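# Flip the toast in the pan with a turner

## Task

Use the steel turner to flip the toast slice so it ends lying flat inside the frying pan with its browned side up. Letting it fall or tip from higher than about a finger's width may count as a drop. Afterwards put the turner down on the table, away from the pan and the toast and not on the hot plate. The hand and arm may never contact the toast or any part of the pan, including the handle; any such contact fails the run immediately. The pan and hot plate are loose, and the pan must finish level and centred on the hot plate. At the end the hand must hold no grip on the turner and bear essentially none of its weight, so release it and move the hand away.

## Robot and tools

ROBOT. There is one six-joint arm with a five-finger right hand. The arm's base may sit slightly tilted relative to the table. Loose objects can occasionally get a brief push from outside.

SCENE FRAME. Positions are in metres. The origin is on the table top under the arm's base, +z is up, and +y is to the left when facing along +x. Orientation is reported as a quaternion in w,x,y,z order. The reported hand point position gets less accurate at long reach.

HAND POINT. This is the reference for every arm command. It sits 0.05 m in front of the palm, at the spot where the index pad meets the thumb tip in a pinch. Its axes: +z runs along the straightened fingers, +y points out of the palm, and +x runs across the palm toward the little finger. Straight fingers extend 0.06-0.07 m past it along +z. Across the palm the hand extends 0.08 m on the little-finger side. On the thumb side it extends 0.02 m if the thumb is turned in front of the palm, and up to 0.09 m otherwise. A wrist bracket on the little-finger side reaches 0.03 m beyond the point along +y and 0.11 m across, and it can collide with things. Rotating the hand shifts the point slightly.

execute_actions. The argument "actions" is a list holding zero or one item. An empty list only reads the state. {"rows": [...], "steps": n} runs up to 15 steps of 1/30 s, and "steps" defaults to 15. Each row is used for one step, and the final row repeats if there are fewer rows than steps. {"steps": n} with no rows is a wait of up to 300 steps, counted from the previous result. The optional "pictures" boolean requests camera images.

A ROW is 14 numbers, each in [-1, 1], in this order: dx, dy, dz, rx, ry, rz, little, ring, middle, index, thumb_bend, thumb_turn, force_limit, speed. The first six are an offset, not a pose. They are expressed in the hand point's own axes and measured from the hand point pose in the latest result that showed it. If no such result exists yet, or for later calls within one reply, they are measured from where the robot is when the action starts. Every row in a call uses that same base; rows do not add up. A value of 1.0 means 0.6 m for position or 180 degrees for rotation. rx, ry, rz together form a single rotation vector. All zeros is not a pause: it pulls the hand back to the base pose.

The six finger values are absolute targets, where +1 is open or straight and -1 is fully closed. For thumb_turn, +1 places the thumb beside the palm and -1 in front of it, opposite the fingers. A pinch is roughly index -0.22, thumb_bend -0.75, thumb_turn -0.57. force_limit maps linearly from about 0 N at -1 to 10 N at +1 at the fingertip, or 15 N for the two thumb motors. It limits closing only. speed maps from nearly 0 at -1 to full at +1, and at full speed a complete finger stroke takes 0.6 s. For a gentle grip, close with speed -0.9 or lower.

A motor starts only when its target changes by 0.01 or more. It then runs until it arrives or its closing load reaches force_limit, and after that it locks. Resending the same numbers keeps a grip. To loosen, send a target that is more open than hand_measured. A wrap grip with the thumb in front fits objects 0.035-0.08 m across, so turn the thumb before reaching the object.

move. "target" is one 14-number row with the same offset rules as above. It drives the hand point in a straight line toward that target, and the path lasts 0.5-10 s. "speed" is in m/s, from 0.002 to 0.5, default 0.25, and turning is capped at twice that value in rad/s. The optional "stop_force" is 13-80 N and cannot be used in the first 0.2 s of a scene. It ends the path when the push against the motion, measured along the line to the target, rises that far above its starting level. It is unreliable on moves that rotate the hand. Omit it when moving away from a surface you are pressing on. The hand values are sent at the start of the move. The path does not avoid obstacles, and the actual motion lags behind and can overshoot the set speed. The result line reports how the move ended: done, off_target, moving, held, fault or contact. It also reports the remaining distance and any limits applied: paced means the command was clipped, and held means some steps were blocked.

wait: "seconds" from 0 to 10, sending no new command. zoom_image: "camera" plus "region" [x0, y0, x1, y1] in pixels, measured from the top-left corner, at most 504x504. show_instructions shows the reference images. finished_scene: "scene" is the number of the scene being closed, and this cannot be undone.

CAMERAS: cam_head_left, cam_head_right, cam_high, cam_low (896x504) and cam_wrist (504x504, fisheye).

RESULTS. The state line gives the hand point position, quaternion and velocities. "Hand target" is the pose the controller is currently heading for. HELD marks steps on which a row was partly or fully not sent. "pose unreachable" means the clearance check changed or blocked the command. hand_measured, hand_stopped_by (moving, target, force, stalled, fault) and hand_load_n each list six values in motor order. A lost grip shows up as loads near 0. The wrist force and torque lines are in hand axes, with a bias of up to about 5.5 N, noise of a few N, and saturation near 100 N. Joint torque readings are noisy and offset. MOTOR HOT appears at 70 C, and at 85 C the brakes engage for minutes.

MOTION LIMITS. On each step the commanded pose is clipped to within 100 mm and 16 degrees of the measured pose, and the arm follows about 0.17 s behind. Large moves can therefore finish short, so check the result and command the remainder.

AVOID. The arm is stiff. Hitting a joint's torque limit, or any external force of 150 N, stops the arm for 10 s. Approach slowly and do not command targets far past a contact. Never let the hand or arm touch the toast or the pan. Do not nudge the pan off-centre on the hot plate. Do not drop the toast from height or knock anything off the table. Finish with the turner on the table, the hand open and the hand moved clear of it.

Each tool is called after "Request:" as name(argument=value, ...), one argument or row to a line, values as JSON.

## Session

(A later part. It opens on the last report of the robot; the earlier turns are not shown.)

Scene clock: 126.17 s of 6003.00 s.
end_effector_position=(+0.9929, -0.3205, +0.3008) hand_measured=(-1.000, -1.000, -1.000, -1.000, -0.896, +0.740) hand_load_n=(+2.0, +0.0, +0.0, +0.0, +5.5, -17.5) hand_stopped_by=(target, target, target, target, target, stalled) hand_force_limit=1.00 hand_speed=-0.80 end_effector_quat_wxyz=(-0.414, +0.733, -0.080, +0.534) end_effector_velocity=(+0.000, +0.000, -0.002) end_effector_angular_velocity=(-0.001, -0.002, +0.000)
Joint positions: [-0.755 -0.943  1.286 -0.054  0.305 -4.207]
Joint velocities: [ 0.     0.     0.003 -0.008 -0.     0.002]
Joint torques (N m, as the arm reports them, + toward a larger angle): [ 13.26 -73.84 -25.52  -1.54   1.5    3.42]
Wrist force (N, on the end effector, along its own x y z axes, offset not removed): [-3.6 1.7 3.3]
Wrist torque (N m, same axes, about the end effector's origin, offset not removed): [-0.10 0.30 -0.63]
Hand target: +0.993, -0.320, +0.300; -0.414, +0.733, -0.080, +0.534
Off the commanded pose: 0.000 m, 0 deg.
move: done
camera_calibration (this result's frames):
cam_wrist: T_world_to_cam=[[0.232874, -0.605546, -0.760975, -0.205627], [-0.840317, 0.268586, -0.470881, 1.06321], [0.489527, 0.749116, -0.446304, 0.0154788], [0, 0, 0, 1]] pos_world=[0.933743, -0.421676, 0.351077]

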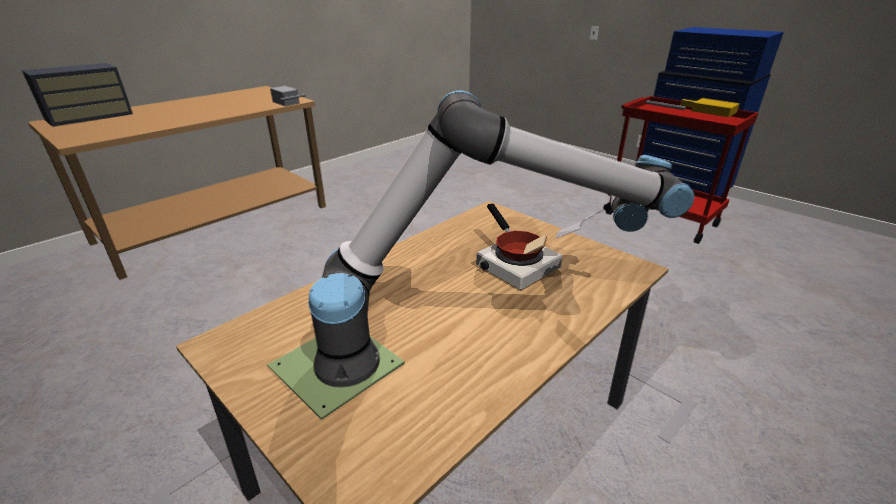

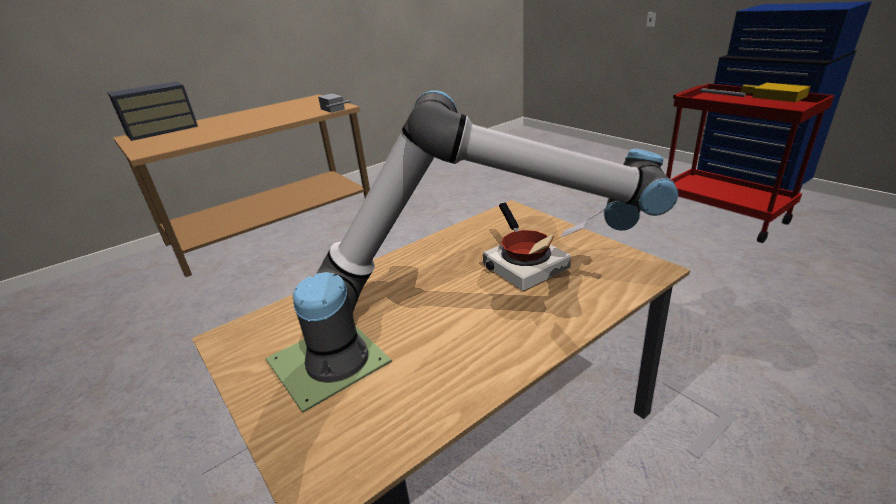

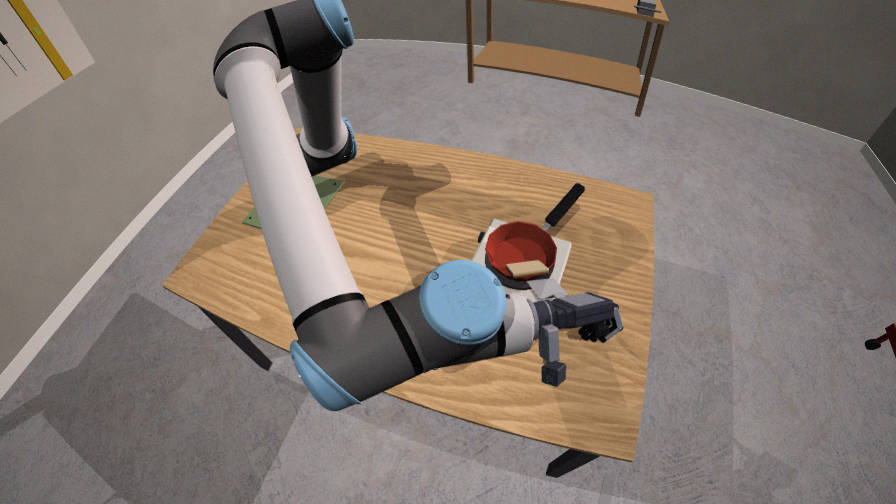

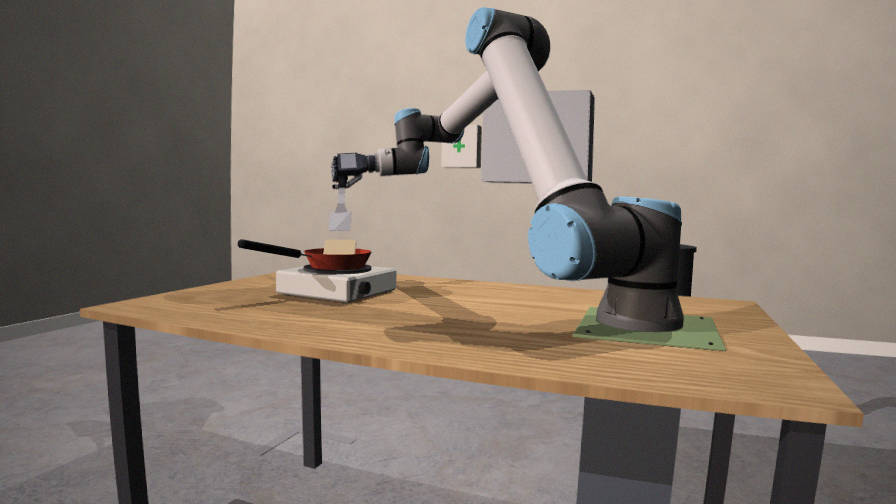

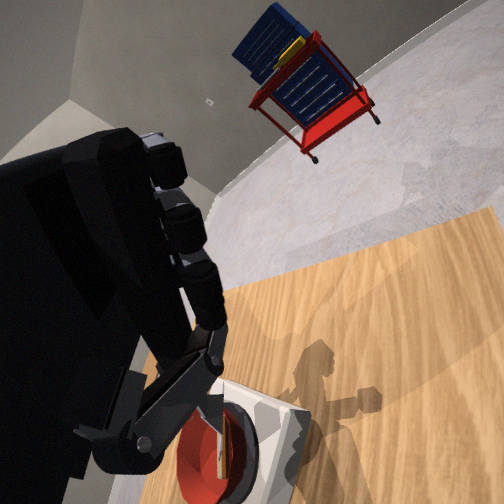

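Request:
move(
  target=[-0.045,0.002,0.005,0,0,0,-1,-1,-1,-1,-0.9,1,1,-0.8],
  speed=0.04,
)

Request:
zoom_image(
  camera="cam_wrist",
  region=[160,374,290,504],
)

Request:
zoom_image(
  camera="cam_head_right",
  region=[490,200,600,290],
)

Scene clock: 131.13 s of 6003.00 s.
end_effector_position=(+0.9846, -0.3048, +0.2805) hand_measured=(-1.000, -1.000, -1.000, -1.000, -0.896, +0.740) hand_load_n=(+2.0, +0.0, +0.0, +0.0, +5.5, -17.5) hand_stopped_by=(target, target, target, target, target, stalled) hand_force_limit=1.00 hand_speed=-0.80 end_effector_quat_wxyz=(-0.414, +0.733, -0.080, +0.534) end_effector_velocity=(-0.001, +0.001, -0.002) end_effector_angular_velocity=(+0.002, -0.000, +0.001)
Joint positions: [-0.748 -0.956  1.346 -0.106  0.312 -4.201]
Joint velocities: [ 0.    -0.002  0.006 -0.006 -0.001  0.003]
Joint torques (N m, as the arm reports them, + toward a larger angle): [  12.24 -106.94  -25.24   -1.65    1.5     3.16]
Wrist force (N, on the end effector, along its own x y z axes, offset not removed): [-5.4 1.8 2.0]
Wrist torque (N m, same axes, about the end effector's origin, offset not removed): [0.05 0.66 -0.56]
Hand target: +0.985, -0.305, +0.280; -0.414, +0.733, -0.080, +0.534
Off the commanded pose: 0.000 m, 0 deg.
After step 90, 0.90 s passed at rest.
move: done
camera_calibration (this result's frames):
cam_wrist: T_world_to_cam=[[0.232826, -0.605583, -0.760961, -0.209568], [-0.840377, 0.268516, -0.470813, 1.04254], [0.489446, 0.749112, -0.446401, -0.00120795], [0, 0, 0, 1]] pos_world=[0.925513, -0.405945, 0.33083]

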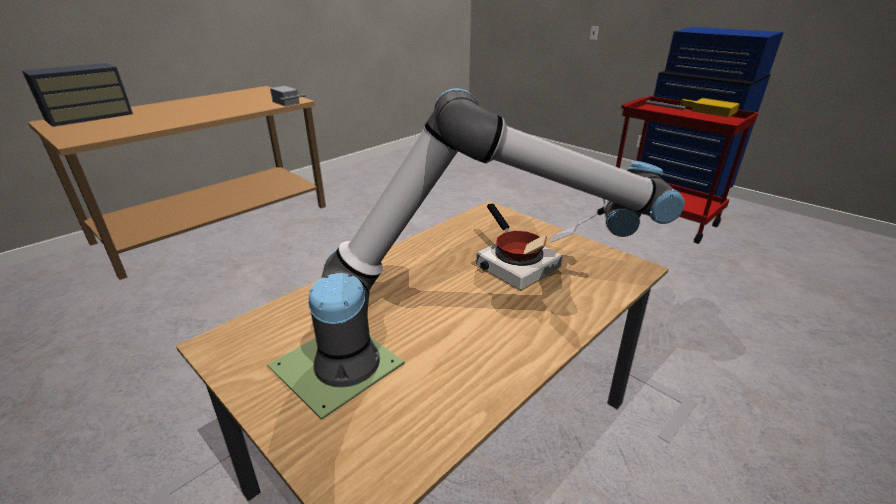

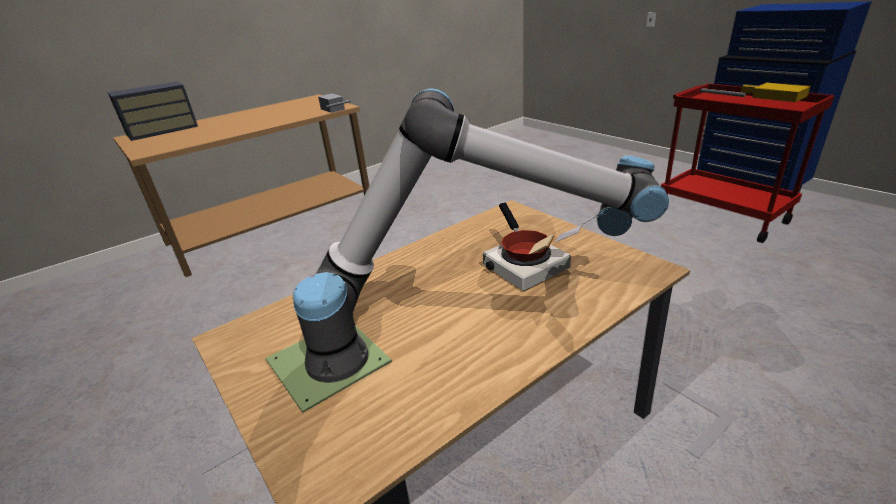

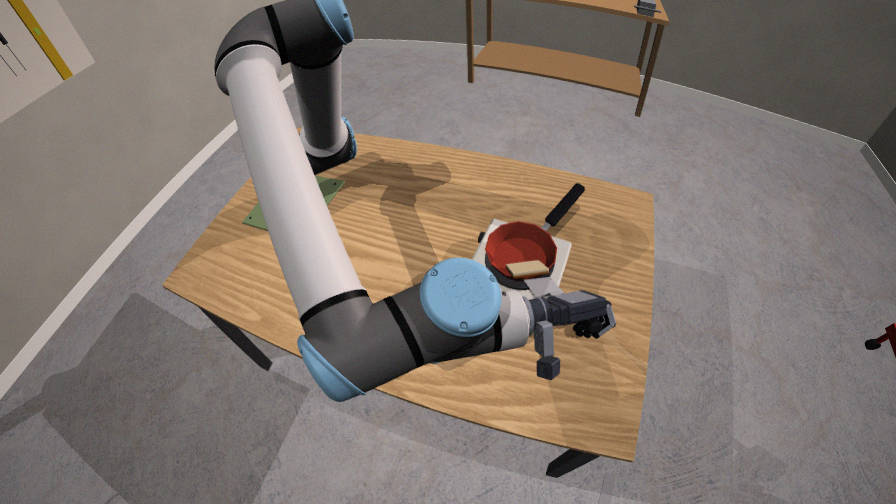

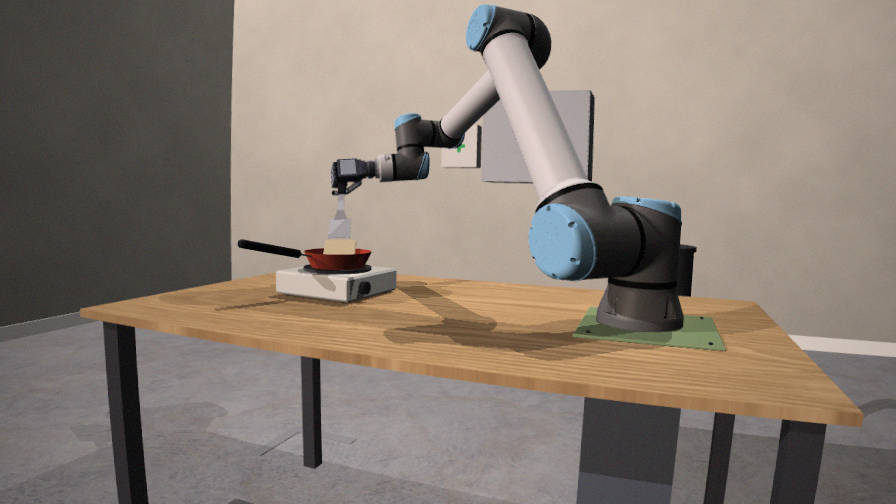

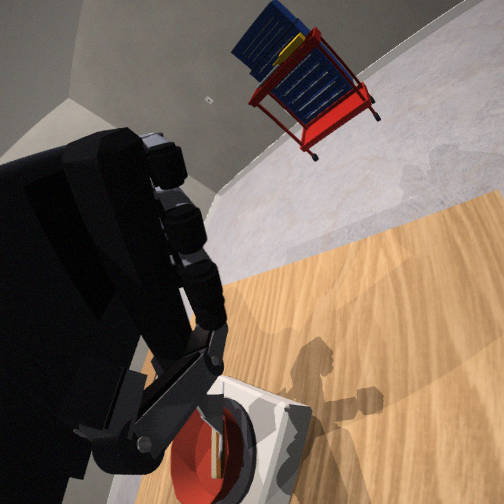

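Region (160, 374, 290, 504) of cam_wrist's 504x504 image, scaled by 3.877, with more detail than that image has.

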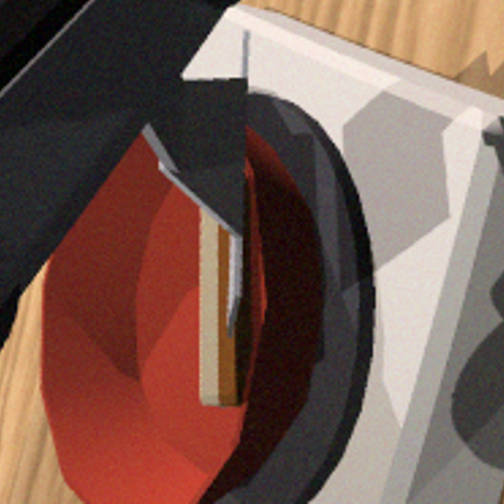

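Region (490, 200, 600, 290) of cam_head_right's 896x504 image, scaled by 4.582, with more detail than that image has; it fills the top 412 rows of this view, and the rest is white.

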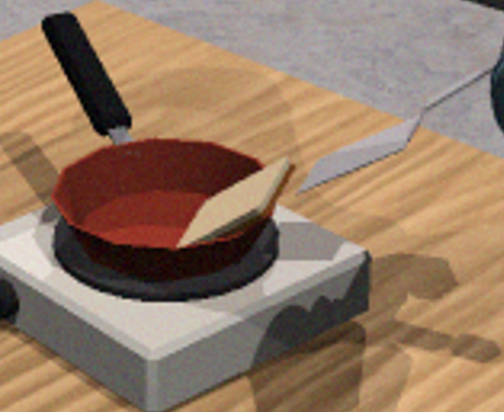

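About 4 mm lower, closer.

Request:
move(
  target=[-0.03,0.0005,-0.004,0,0,0,-1,-1,-1,-1,-0.9,1,1,-0.8],
  speed=0.02,
)

Request:
zoom_image(
  camera="cam_wrist",
  region=[160,374,290,504],
)

Request:
zoom_image(
  camera="cam_head_right",
  region=[490,200,600,290],
)

Scene clock: 136.77 s of 6003.00 s.
end_effector_position=(+0.9753, -0.2963, +0.2678) hand_measured=(-1.000, -1.000, -1.000, -1.000, -0.896, +0.740) hand_load_n=(+2.0, +0.0, +0.0, +0.0, +5.5, -17.5) hand_stopped_by=(target, target, target, target, target, stalled) hand_force_limit=1.00 hand_speed=-0.80 end_effector_quat_wxyz=(-0.414, +0.733, -0.080, +0.534) end_effector_velocity=(-0.001, +0.001, -0.002) end_effector_angular_velocity=(+0.000, +0.000, -0.003)
Joint positions: [-0.747 -0.967  1.389 -0.138  0.313 -4.201]
Joint velocities: [-0.    -0.002  0.007 -0.006  0.003  0.002]
Joint torques (N m, as the arm reports them, + toward a larger angle): [  11.95 -102.66  -23.96   -2.18    1.3     3.37]
Wrist force (N, on the end effector, along its own x y z axes, offset not removed): [-2.6 4.6 3.1]
Wrist torque (N m, same axes, about the end effector's origin, offset not removed): [0.33 0.11 -0.43]
Hand target: +0.975, -0.296, +0.268; -0.414, +0.733, -0.080, +0.534
Off the commanded pose: 0.000 m, 0 deg.
After step 90, 1.43 s passed at rest.
move: done
camera_calibration (this result's frames):
cam_wrist: T_world_to_cam=[[0.232915, -0.605761, -0.760792, -0.212123], [-0.840356, 0.268354, -0.470943, 1.02648], [0.48944, 0.749026, -0.446552, -0.00864161], [0, 0, 0, 1]] pos_world=[0.916242, -0.397482, 0.318171]

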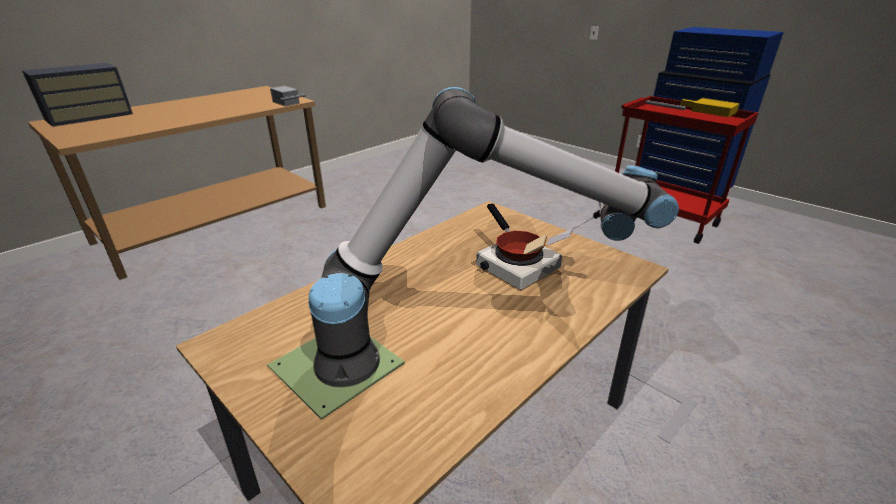

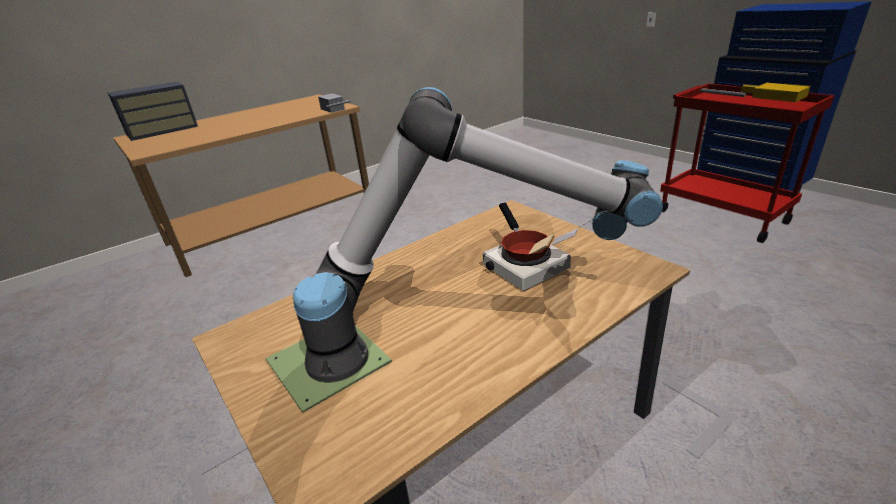

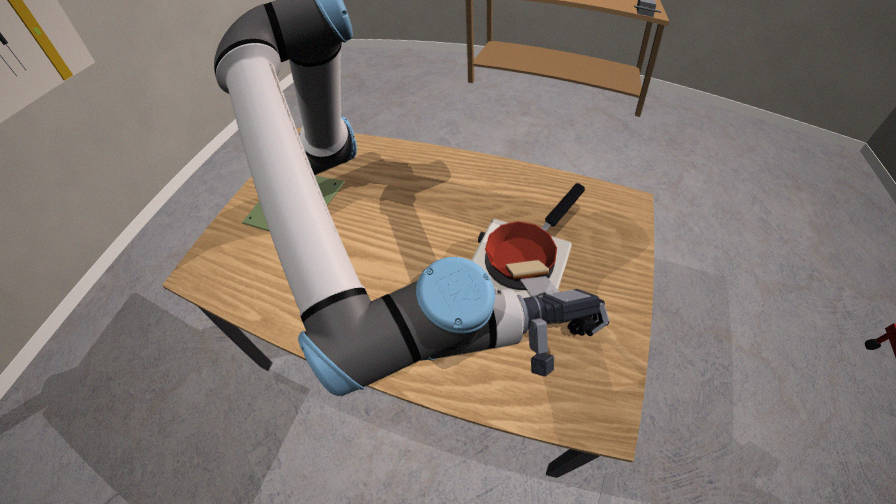

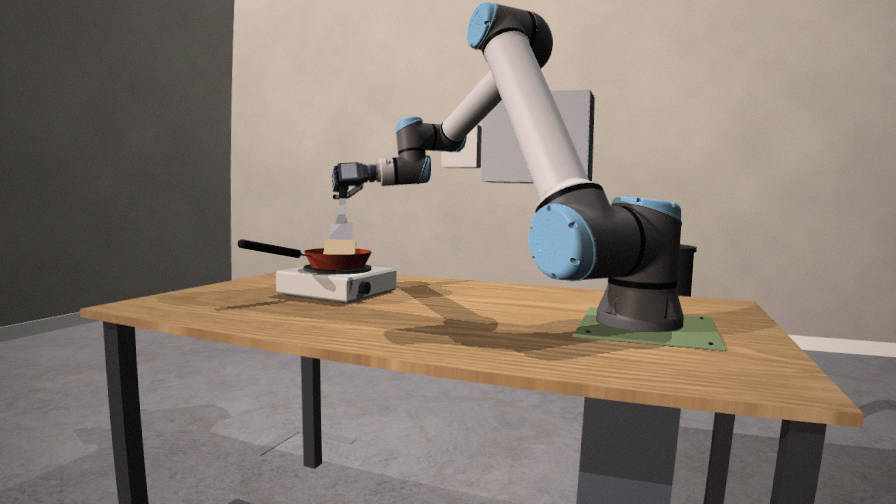

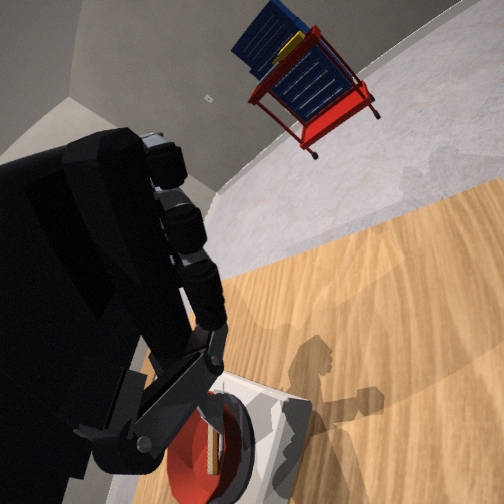

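Region (160, 374, 290, 504) of cam_wrist's 504x504 image, scaled by 3.877, with more detail than that image has.

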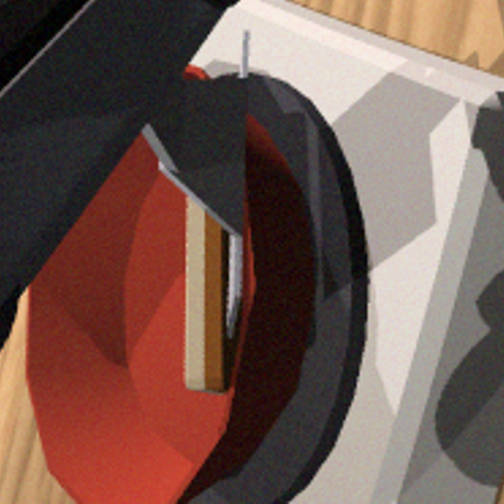

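Region (490, 200, 600, 290) of cam_head_right's 896x504 image, scaled by 4.582, with more detail than that image has; it fills the top 412 rows of this view, and the rest is white.

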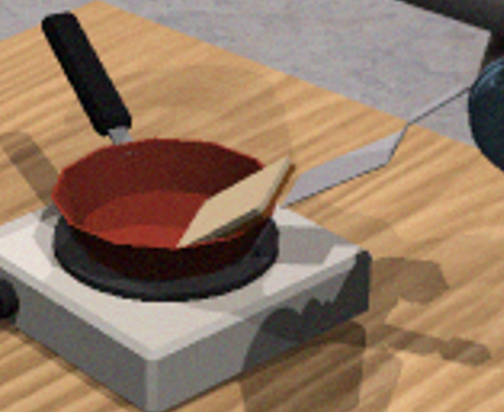

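Request:
move(
  target=[-0.095,-0.034,0.0114,0,0,0,-1,-1,-1,-1,-0.9,1,1,-0.8],
  speed=0.012,
  stop_force=13,
)

Request:
zoom_image(
  camera="cam_head_right",
  region=[490,200,600,290],
)

Scene clock: 145.03 s of 6003.00 s.
end_effector_position=(+0.9508, -0.2480, +0.2406) hand_measured=(-1.000, -1.000, -1.000, -1.000, -0.896, +0.740) hand_load_n=(+2.0, +0.0, +0.0, +0.0, +5.5, -17.5) hand_stopped_by=(target, target, target, target, target, stalled) hand_force_limit=1.00 hand_speed=-0.80 end_effector_quat_wxyz=(-0.414, +0.733, -0.080, +0.534) end_effector_velocity=(-0.001, +0.002, -0.001) end_effector_angular_velocity=(+0.000, -0.000, +0.000)
Joint positions: [-0.721 -1.019  1.525 -0.242  0.338 -4.179]
Joint velocities: [ 0.001 -0.003  0.007 -0.006  0.001  0.002]
Joint torques (N m, as the arm reports them, + toward a larger angle): [  14.7  -101.59  -20.66   -2.31    1.78    4.31]
Wrist force (N, on the end effector, along its own x y z axes, offset not removed): [-4.8 3.7 3.5]
Wrist torque (N m, same axes, about the end effector's origin, offset not removed): [0.22 0.40 -0.58]
Hand target: +0.951, -0.248, +0.240; -0.414, +0.733, -0.080, +0.534
Off the commanded pose: 0.000 m, 0 deg.
move: done
camera_calibration (this result's frames):
cam_wrist: T_world_to_cam=[[0.232882, -0.605795, -0.760775, -0.197869], [-0.84039, 0.268313, -0.470907, 0.980124], [0.489398, 0.749013, -0.446619, -0.0449313], [0, 0, 0, 1]] pos_world=[0.891756, -0.349193, 0.290947]

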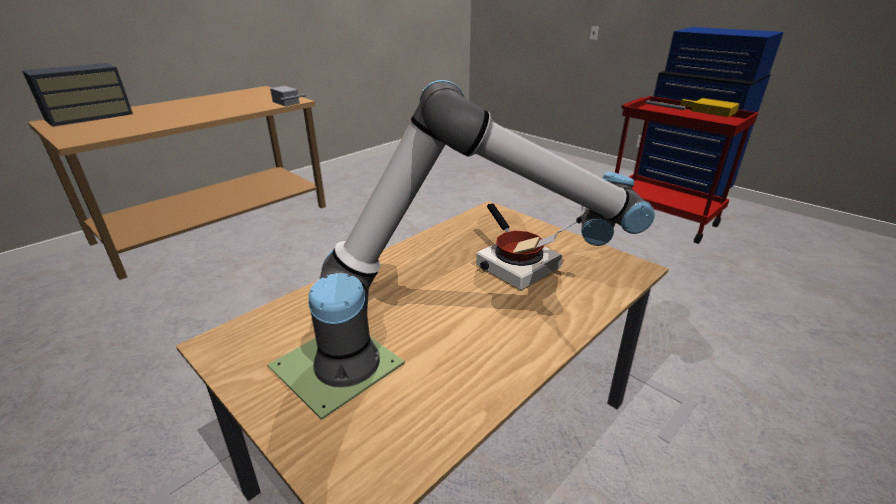

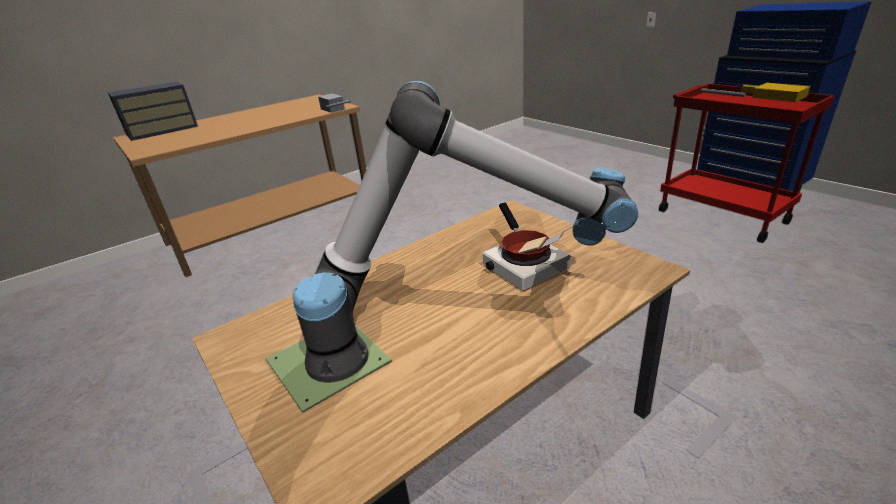

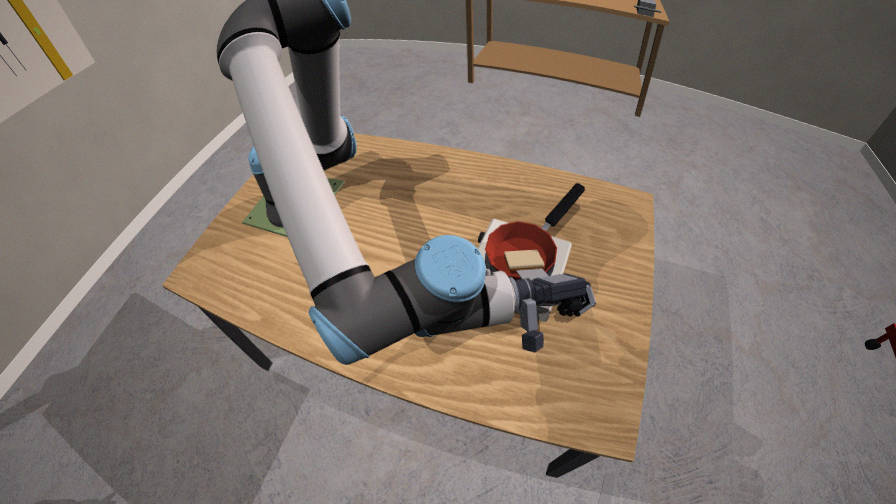

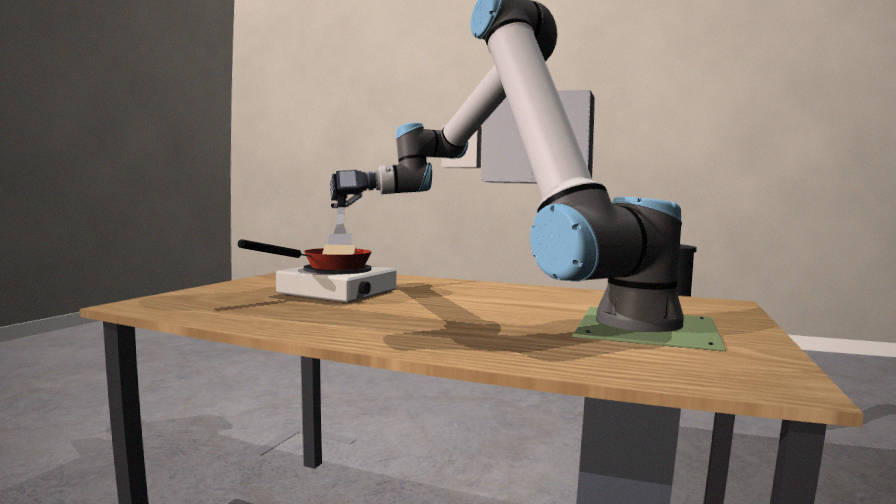

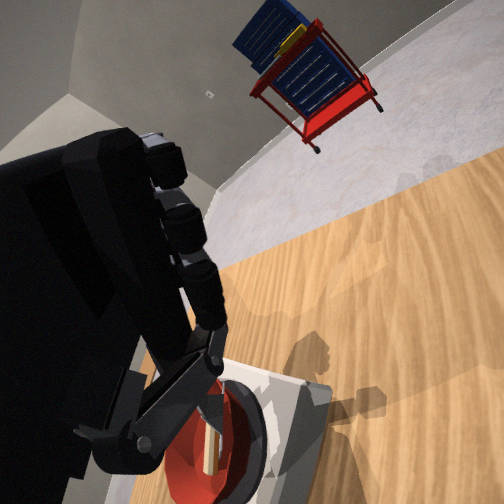

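Region (490, 200, 600, 290) of cam_head_right's 896x504 image, scaled by 4.582, with more detail than that image has; it fills the top 412 rows of this view, and the rest is white.

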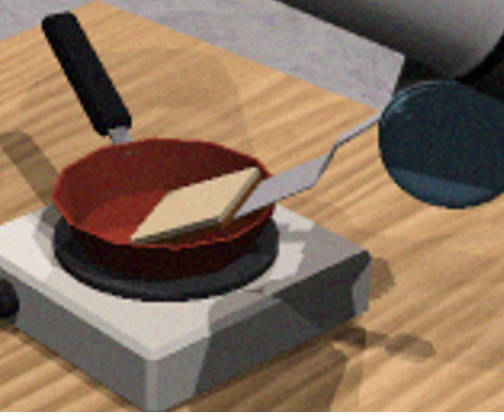

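Request:
move(
  target=[-0.078,-0.075,0.009,0,0,0,-1,-1,-1,-1,-0.9,1,1,-0.8],
  speed=0.015,
  stop_force=13,
)

Request:
zoom_image(
  camera="cam_head_right",
  region=[490,200,600,290],
)

Scene clock: 152.43 s of 6003.00 s.
end_effector_position=(+0.9214, -0.1903, +0.2376) hand_measured=(-1.000, -1.000, -1.000, -1.000, -0.896, +0.740) hand_load_n=(+2.0, +0.0, +0.0, +0.0, +5.5, -17.5) hand_stopped_by=(target, target, target, target, target, stalled) hand_force_limit=1.00 hand_speed=-0.80 end_effector_quat_wxyz=(-0.414, +0.733, -0.080, +0.534) end_effector_velocity=(-0.002, +0.003, -0.000) end_effector_angular_velocity=(+0.002, +0.002, -0.000)
Joint positions: [-0.686 -1.097  1.652 -0.315  0.371 -4.154]
Joint velocities: [ 0.002 -0.004  0.005 -0.001  0.002  0.002]
Joint torques (N m, as the arm reports them, + toward a larger angle): [ 11.59 -99.31 -19.87  -2.49   1.49   3.59]
Wrist force (N, on the end effector, along its own x y z axes, offset not removed): [-4.7 2.9 1.0]
Wrist torque (N m, same axes, about the end effector's origin, offset not removed): [0.13 0.42 -0.59]
Hand target: +0.921, -0.190, +0.238; -0.414, +0.733, -0.080, +0.534
Off the commanded pose: 0.000 m, 0 deg.
move: done
camera_calibration (this result's frames):
cam_wrist: T_world_to_cam=[[0.232852, -0.605837, -0.760751, -0.158286], [-0.840419, 0.268271, -0.470879, 0.9385], [0.489363, 0.748995, -0.446689, -0.0749702], [0, 0, 0, 1]] pos_world=[0.862277, -0.291516, 0.288015]

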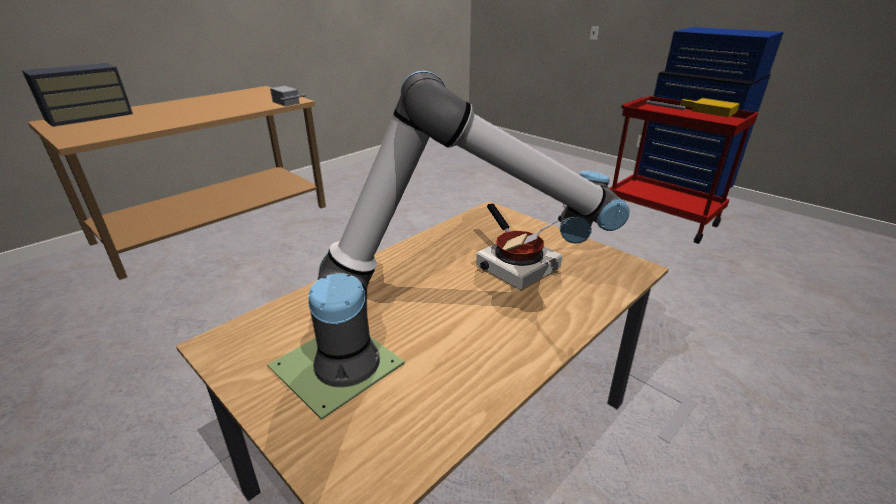

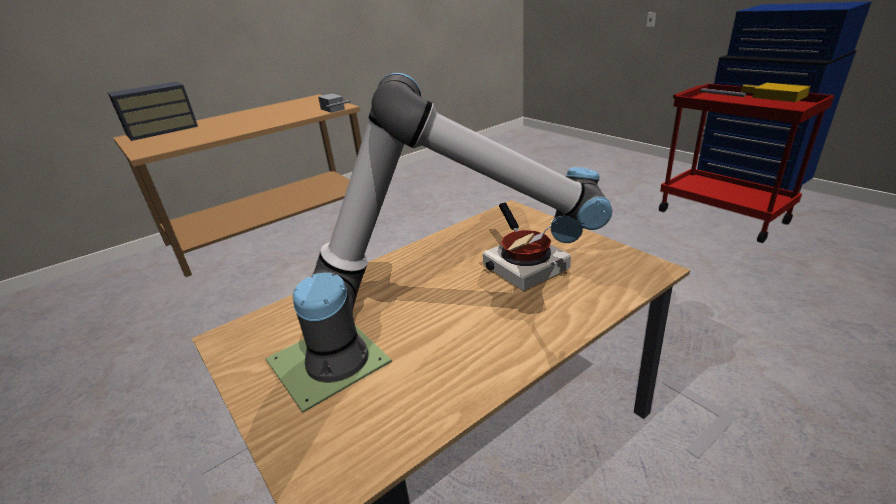

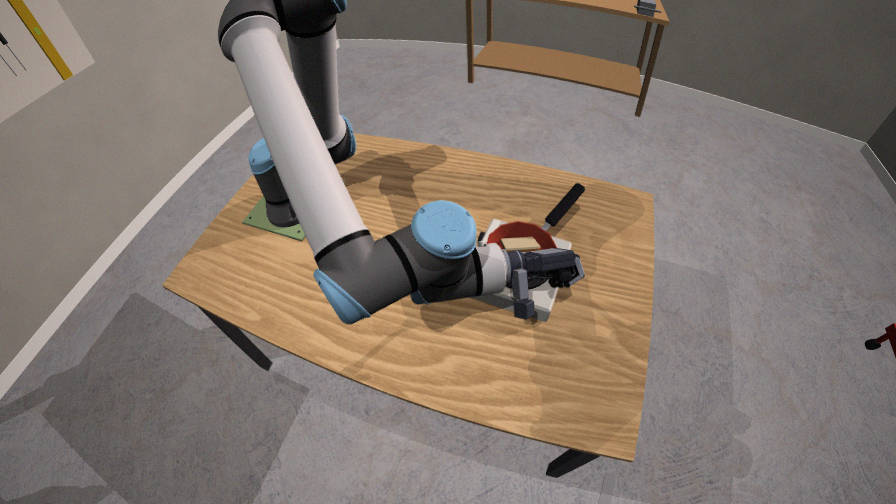

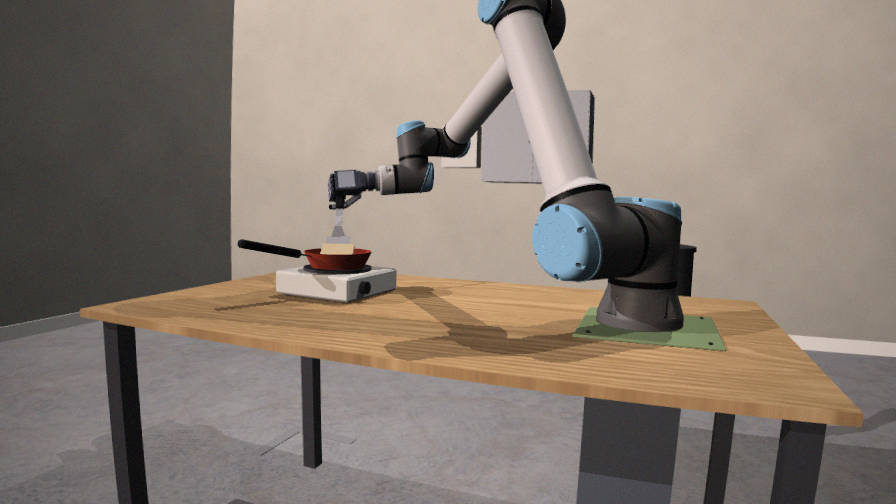

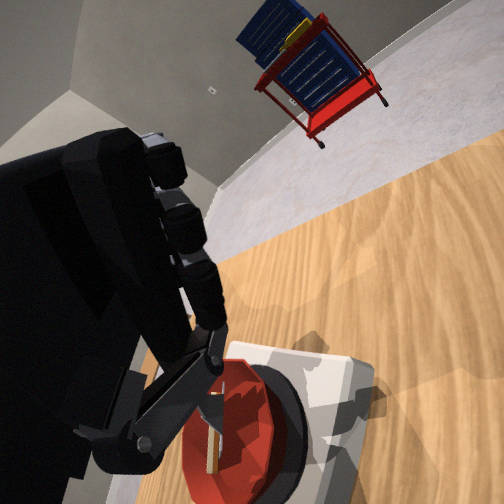

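Region (490, 200, 600, 290) of cam_head_right's 896x504 image, scaled by 4.582, with more detail than that image has; it fills the top 412 rows of this view, and the rest is white.

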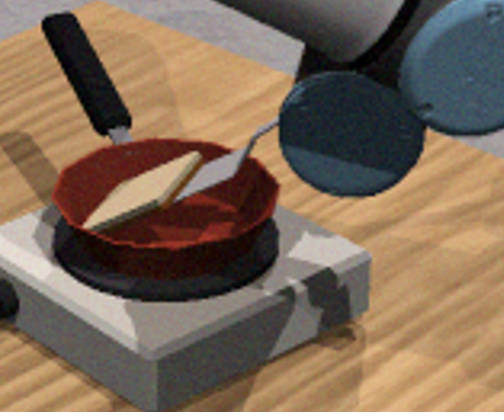

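Request:
move(
  target=[-0.011,-0.227,0.001,-0.02,0,-0.167,-1,-1,-1,-1,-0.9,1,1,-0.8],
  speed=0.04,
)

Request:
zoom_image(
  camera="cam_head_right",
  region=[480,190,590,290],
)

Scene clock: 161.73 s of 6003.00 s.
end_effector_position=(+0.8748, -0.0988, +0.3267) hand_measured=(-1.000, -1.000, -1.000, -1.000, -0.896, +0.740) hand_load_n=(+2.5, +0.5, +0.0, +0.0, +5.0, -17.5) hand_stopped_by=(target, target, target, target, target, stalled) hand_force_limit=1.00 hand_speed=-0.80 end_effector_quat_wxyz=(-0.239, +0.741, +0.096, +0.620) end_effector_velocity=(-0.001, +0.002, +0.001) end_effector_angular_velocity=(-0.010, -0.005, +0.002)
Joint positions: [-0.585 -1.322  1.815 -0.26   0.529 -4.662]
Joint velocities: [ 0.002 -0.003  0.002  0.001  0.002 -0.011]
Joint torques (N m, as the arm reports them, + toward a larger angle): [ 13.03 -75.29 -22.36   2.81   1.87  -3.88]
Wrist force (N, on the end effector, along its own x y z axes, offset not removed): [-5.5 1.9 5.4]
Wrist torque (N m, same axes, about the end effector's origin, offset not removed): [-0.22 0.50 -0.51]
Hand target: +0.875, -0.099, +0.327; -0.238, +0.741, +0.097, +0.620
Off the commanded pose: 0.000 m, 0 deg.
move: done
camera_calibration (this result's frames):
cam_wrist: T_world_to_cam=[[0.366424, -0.868993, -0.332542, -0.306971], [-0.695627, -0.0184972, -0.718165, 0.842475], [0.61793, 0.494478, -0.611273, -0.16481], [0, 0, 0, 1]] pos_world=[0.80037, -0.169678, 0.402212]

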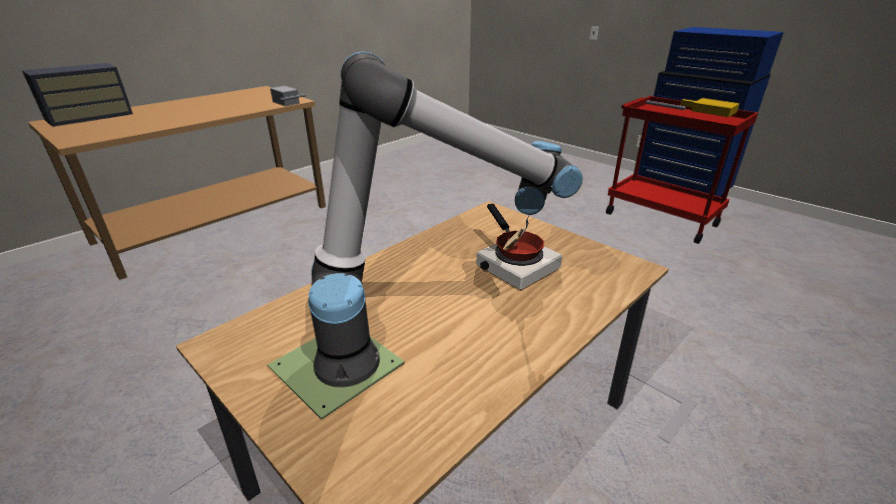

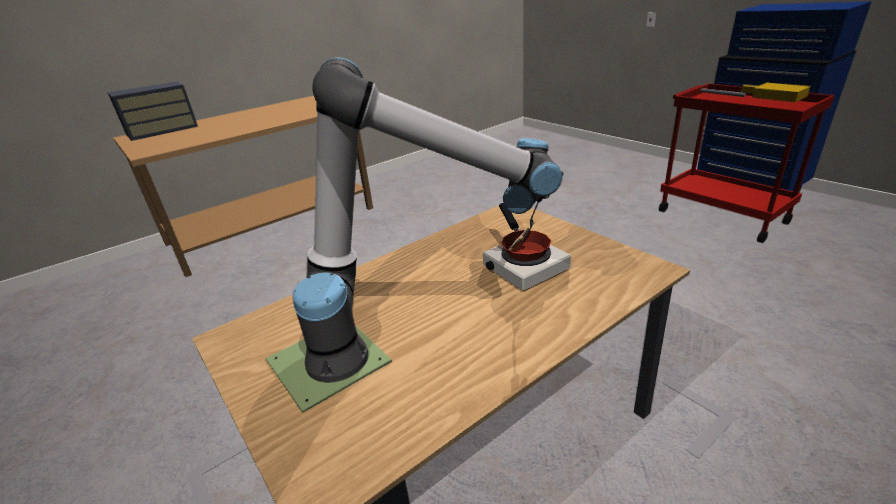

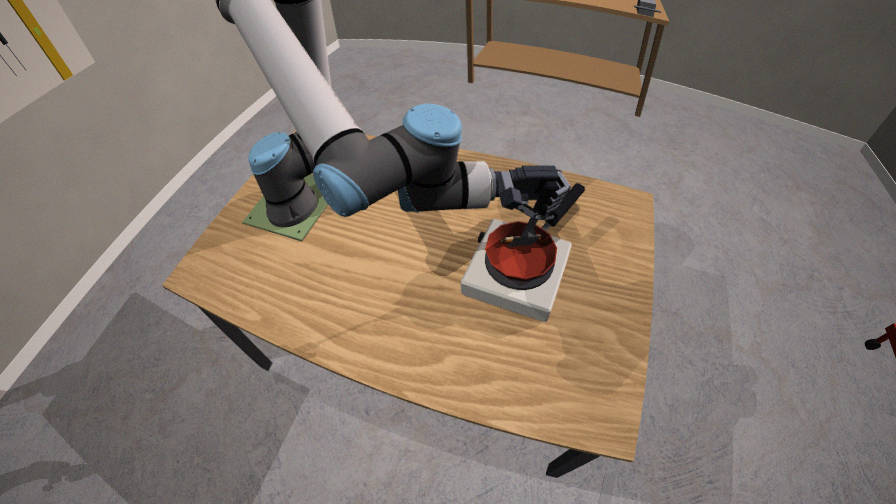

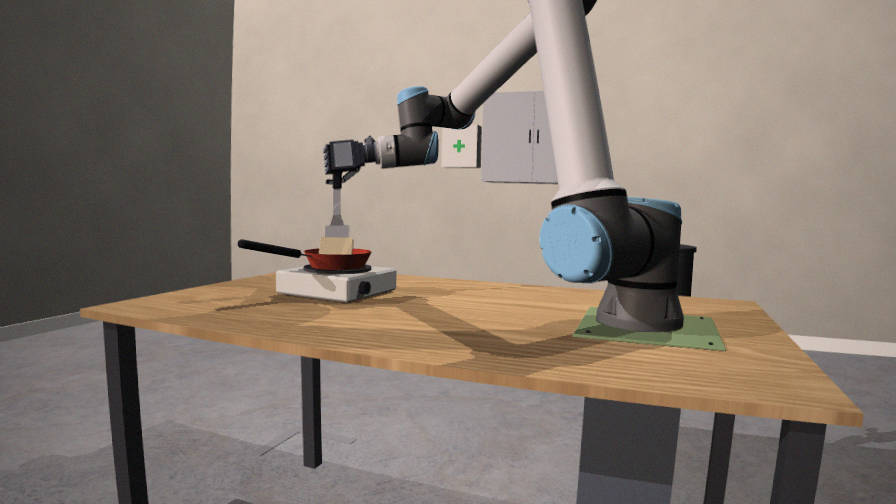

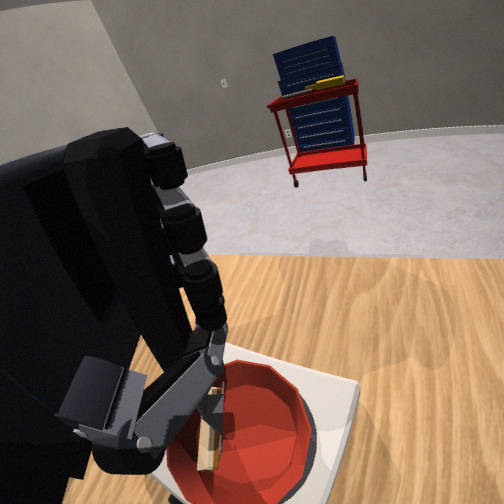

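Region (480, 190, 590, 290) of cam_head_right's 896x504 image, scaled by 4.582, with more detail than that image has; it fills the top 458 rows of this view, and the rest is white.

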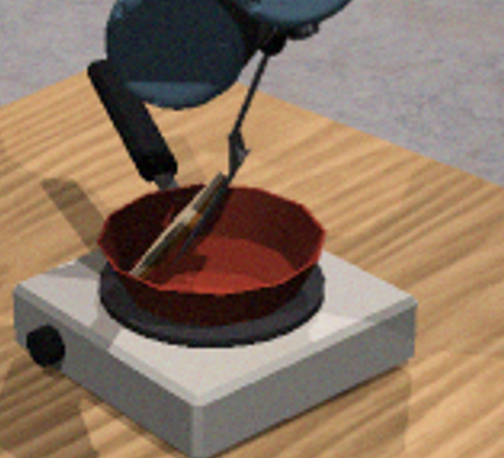

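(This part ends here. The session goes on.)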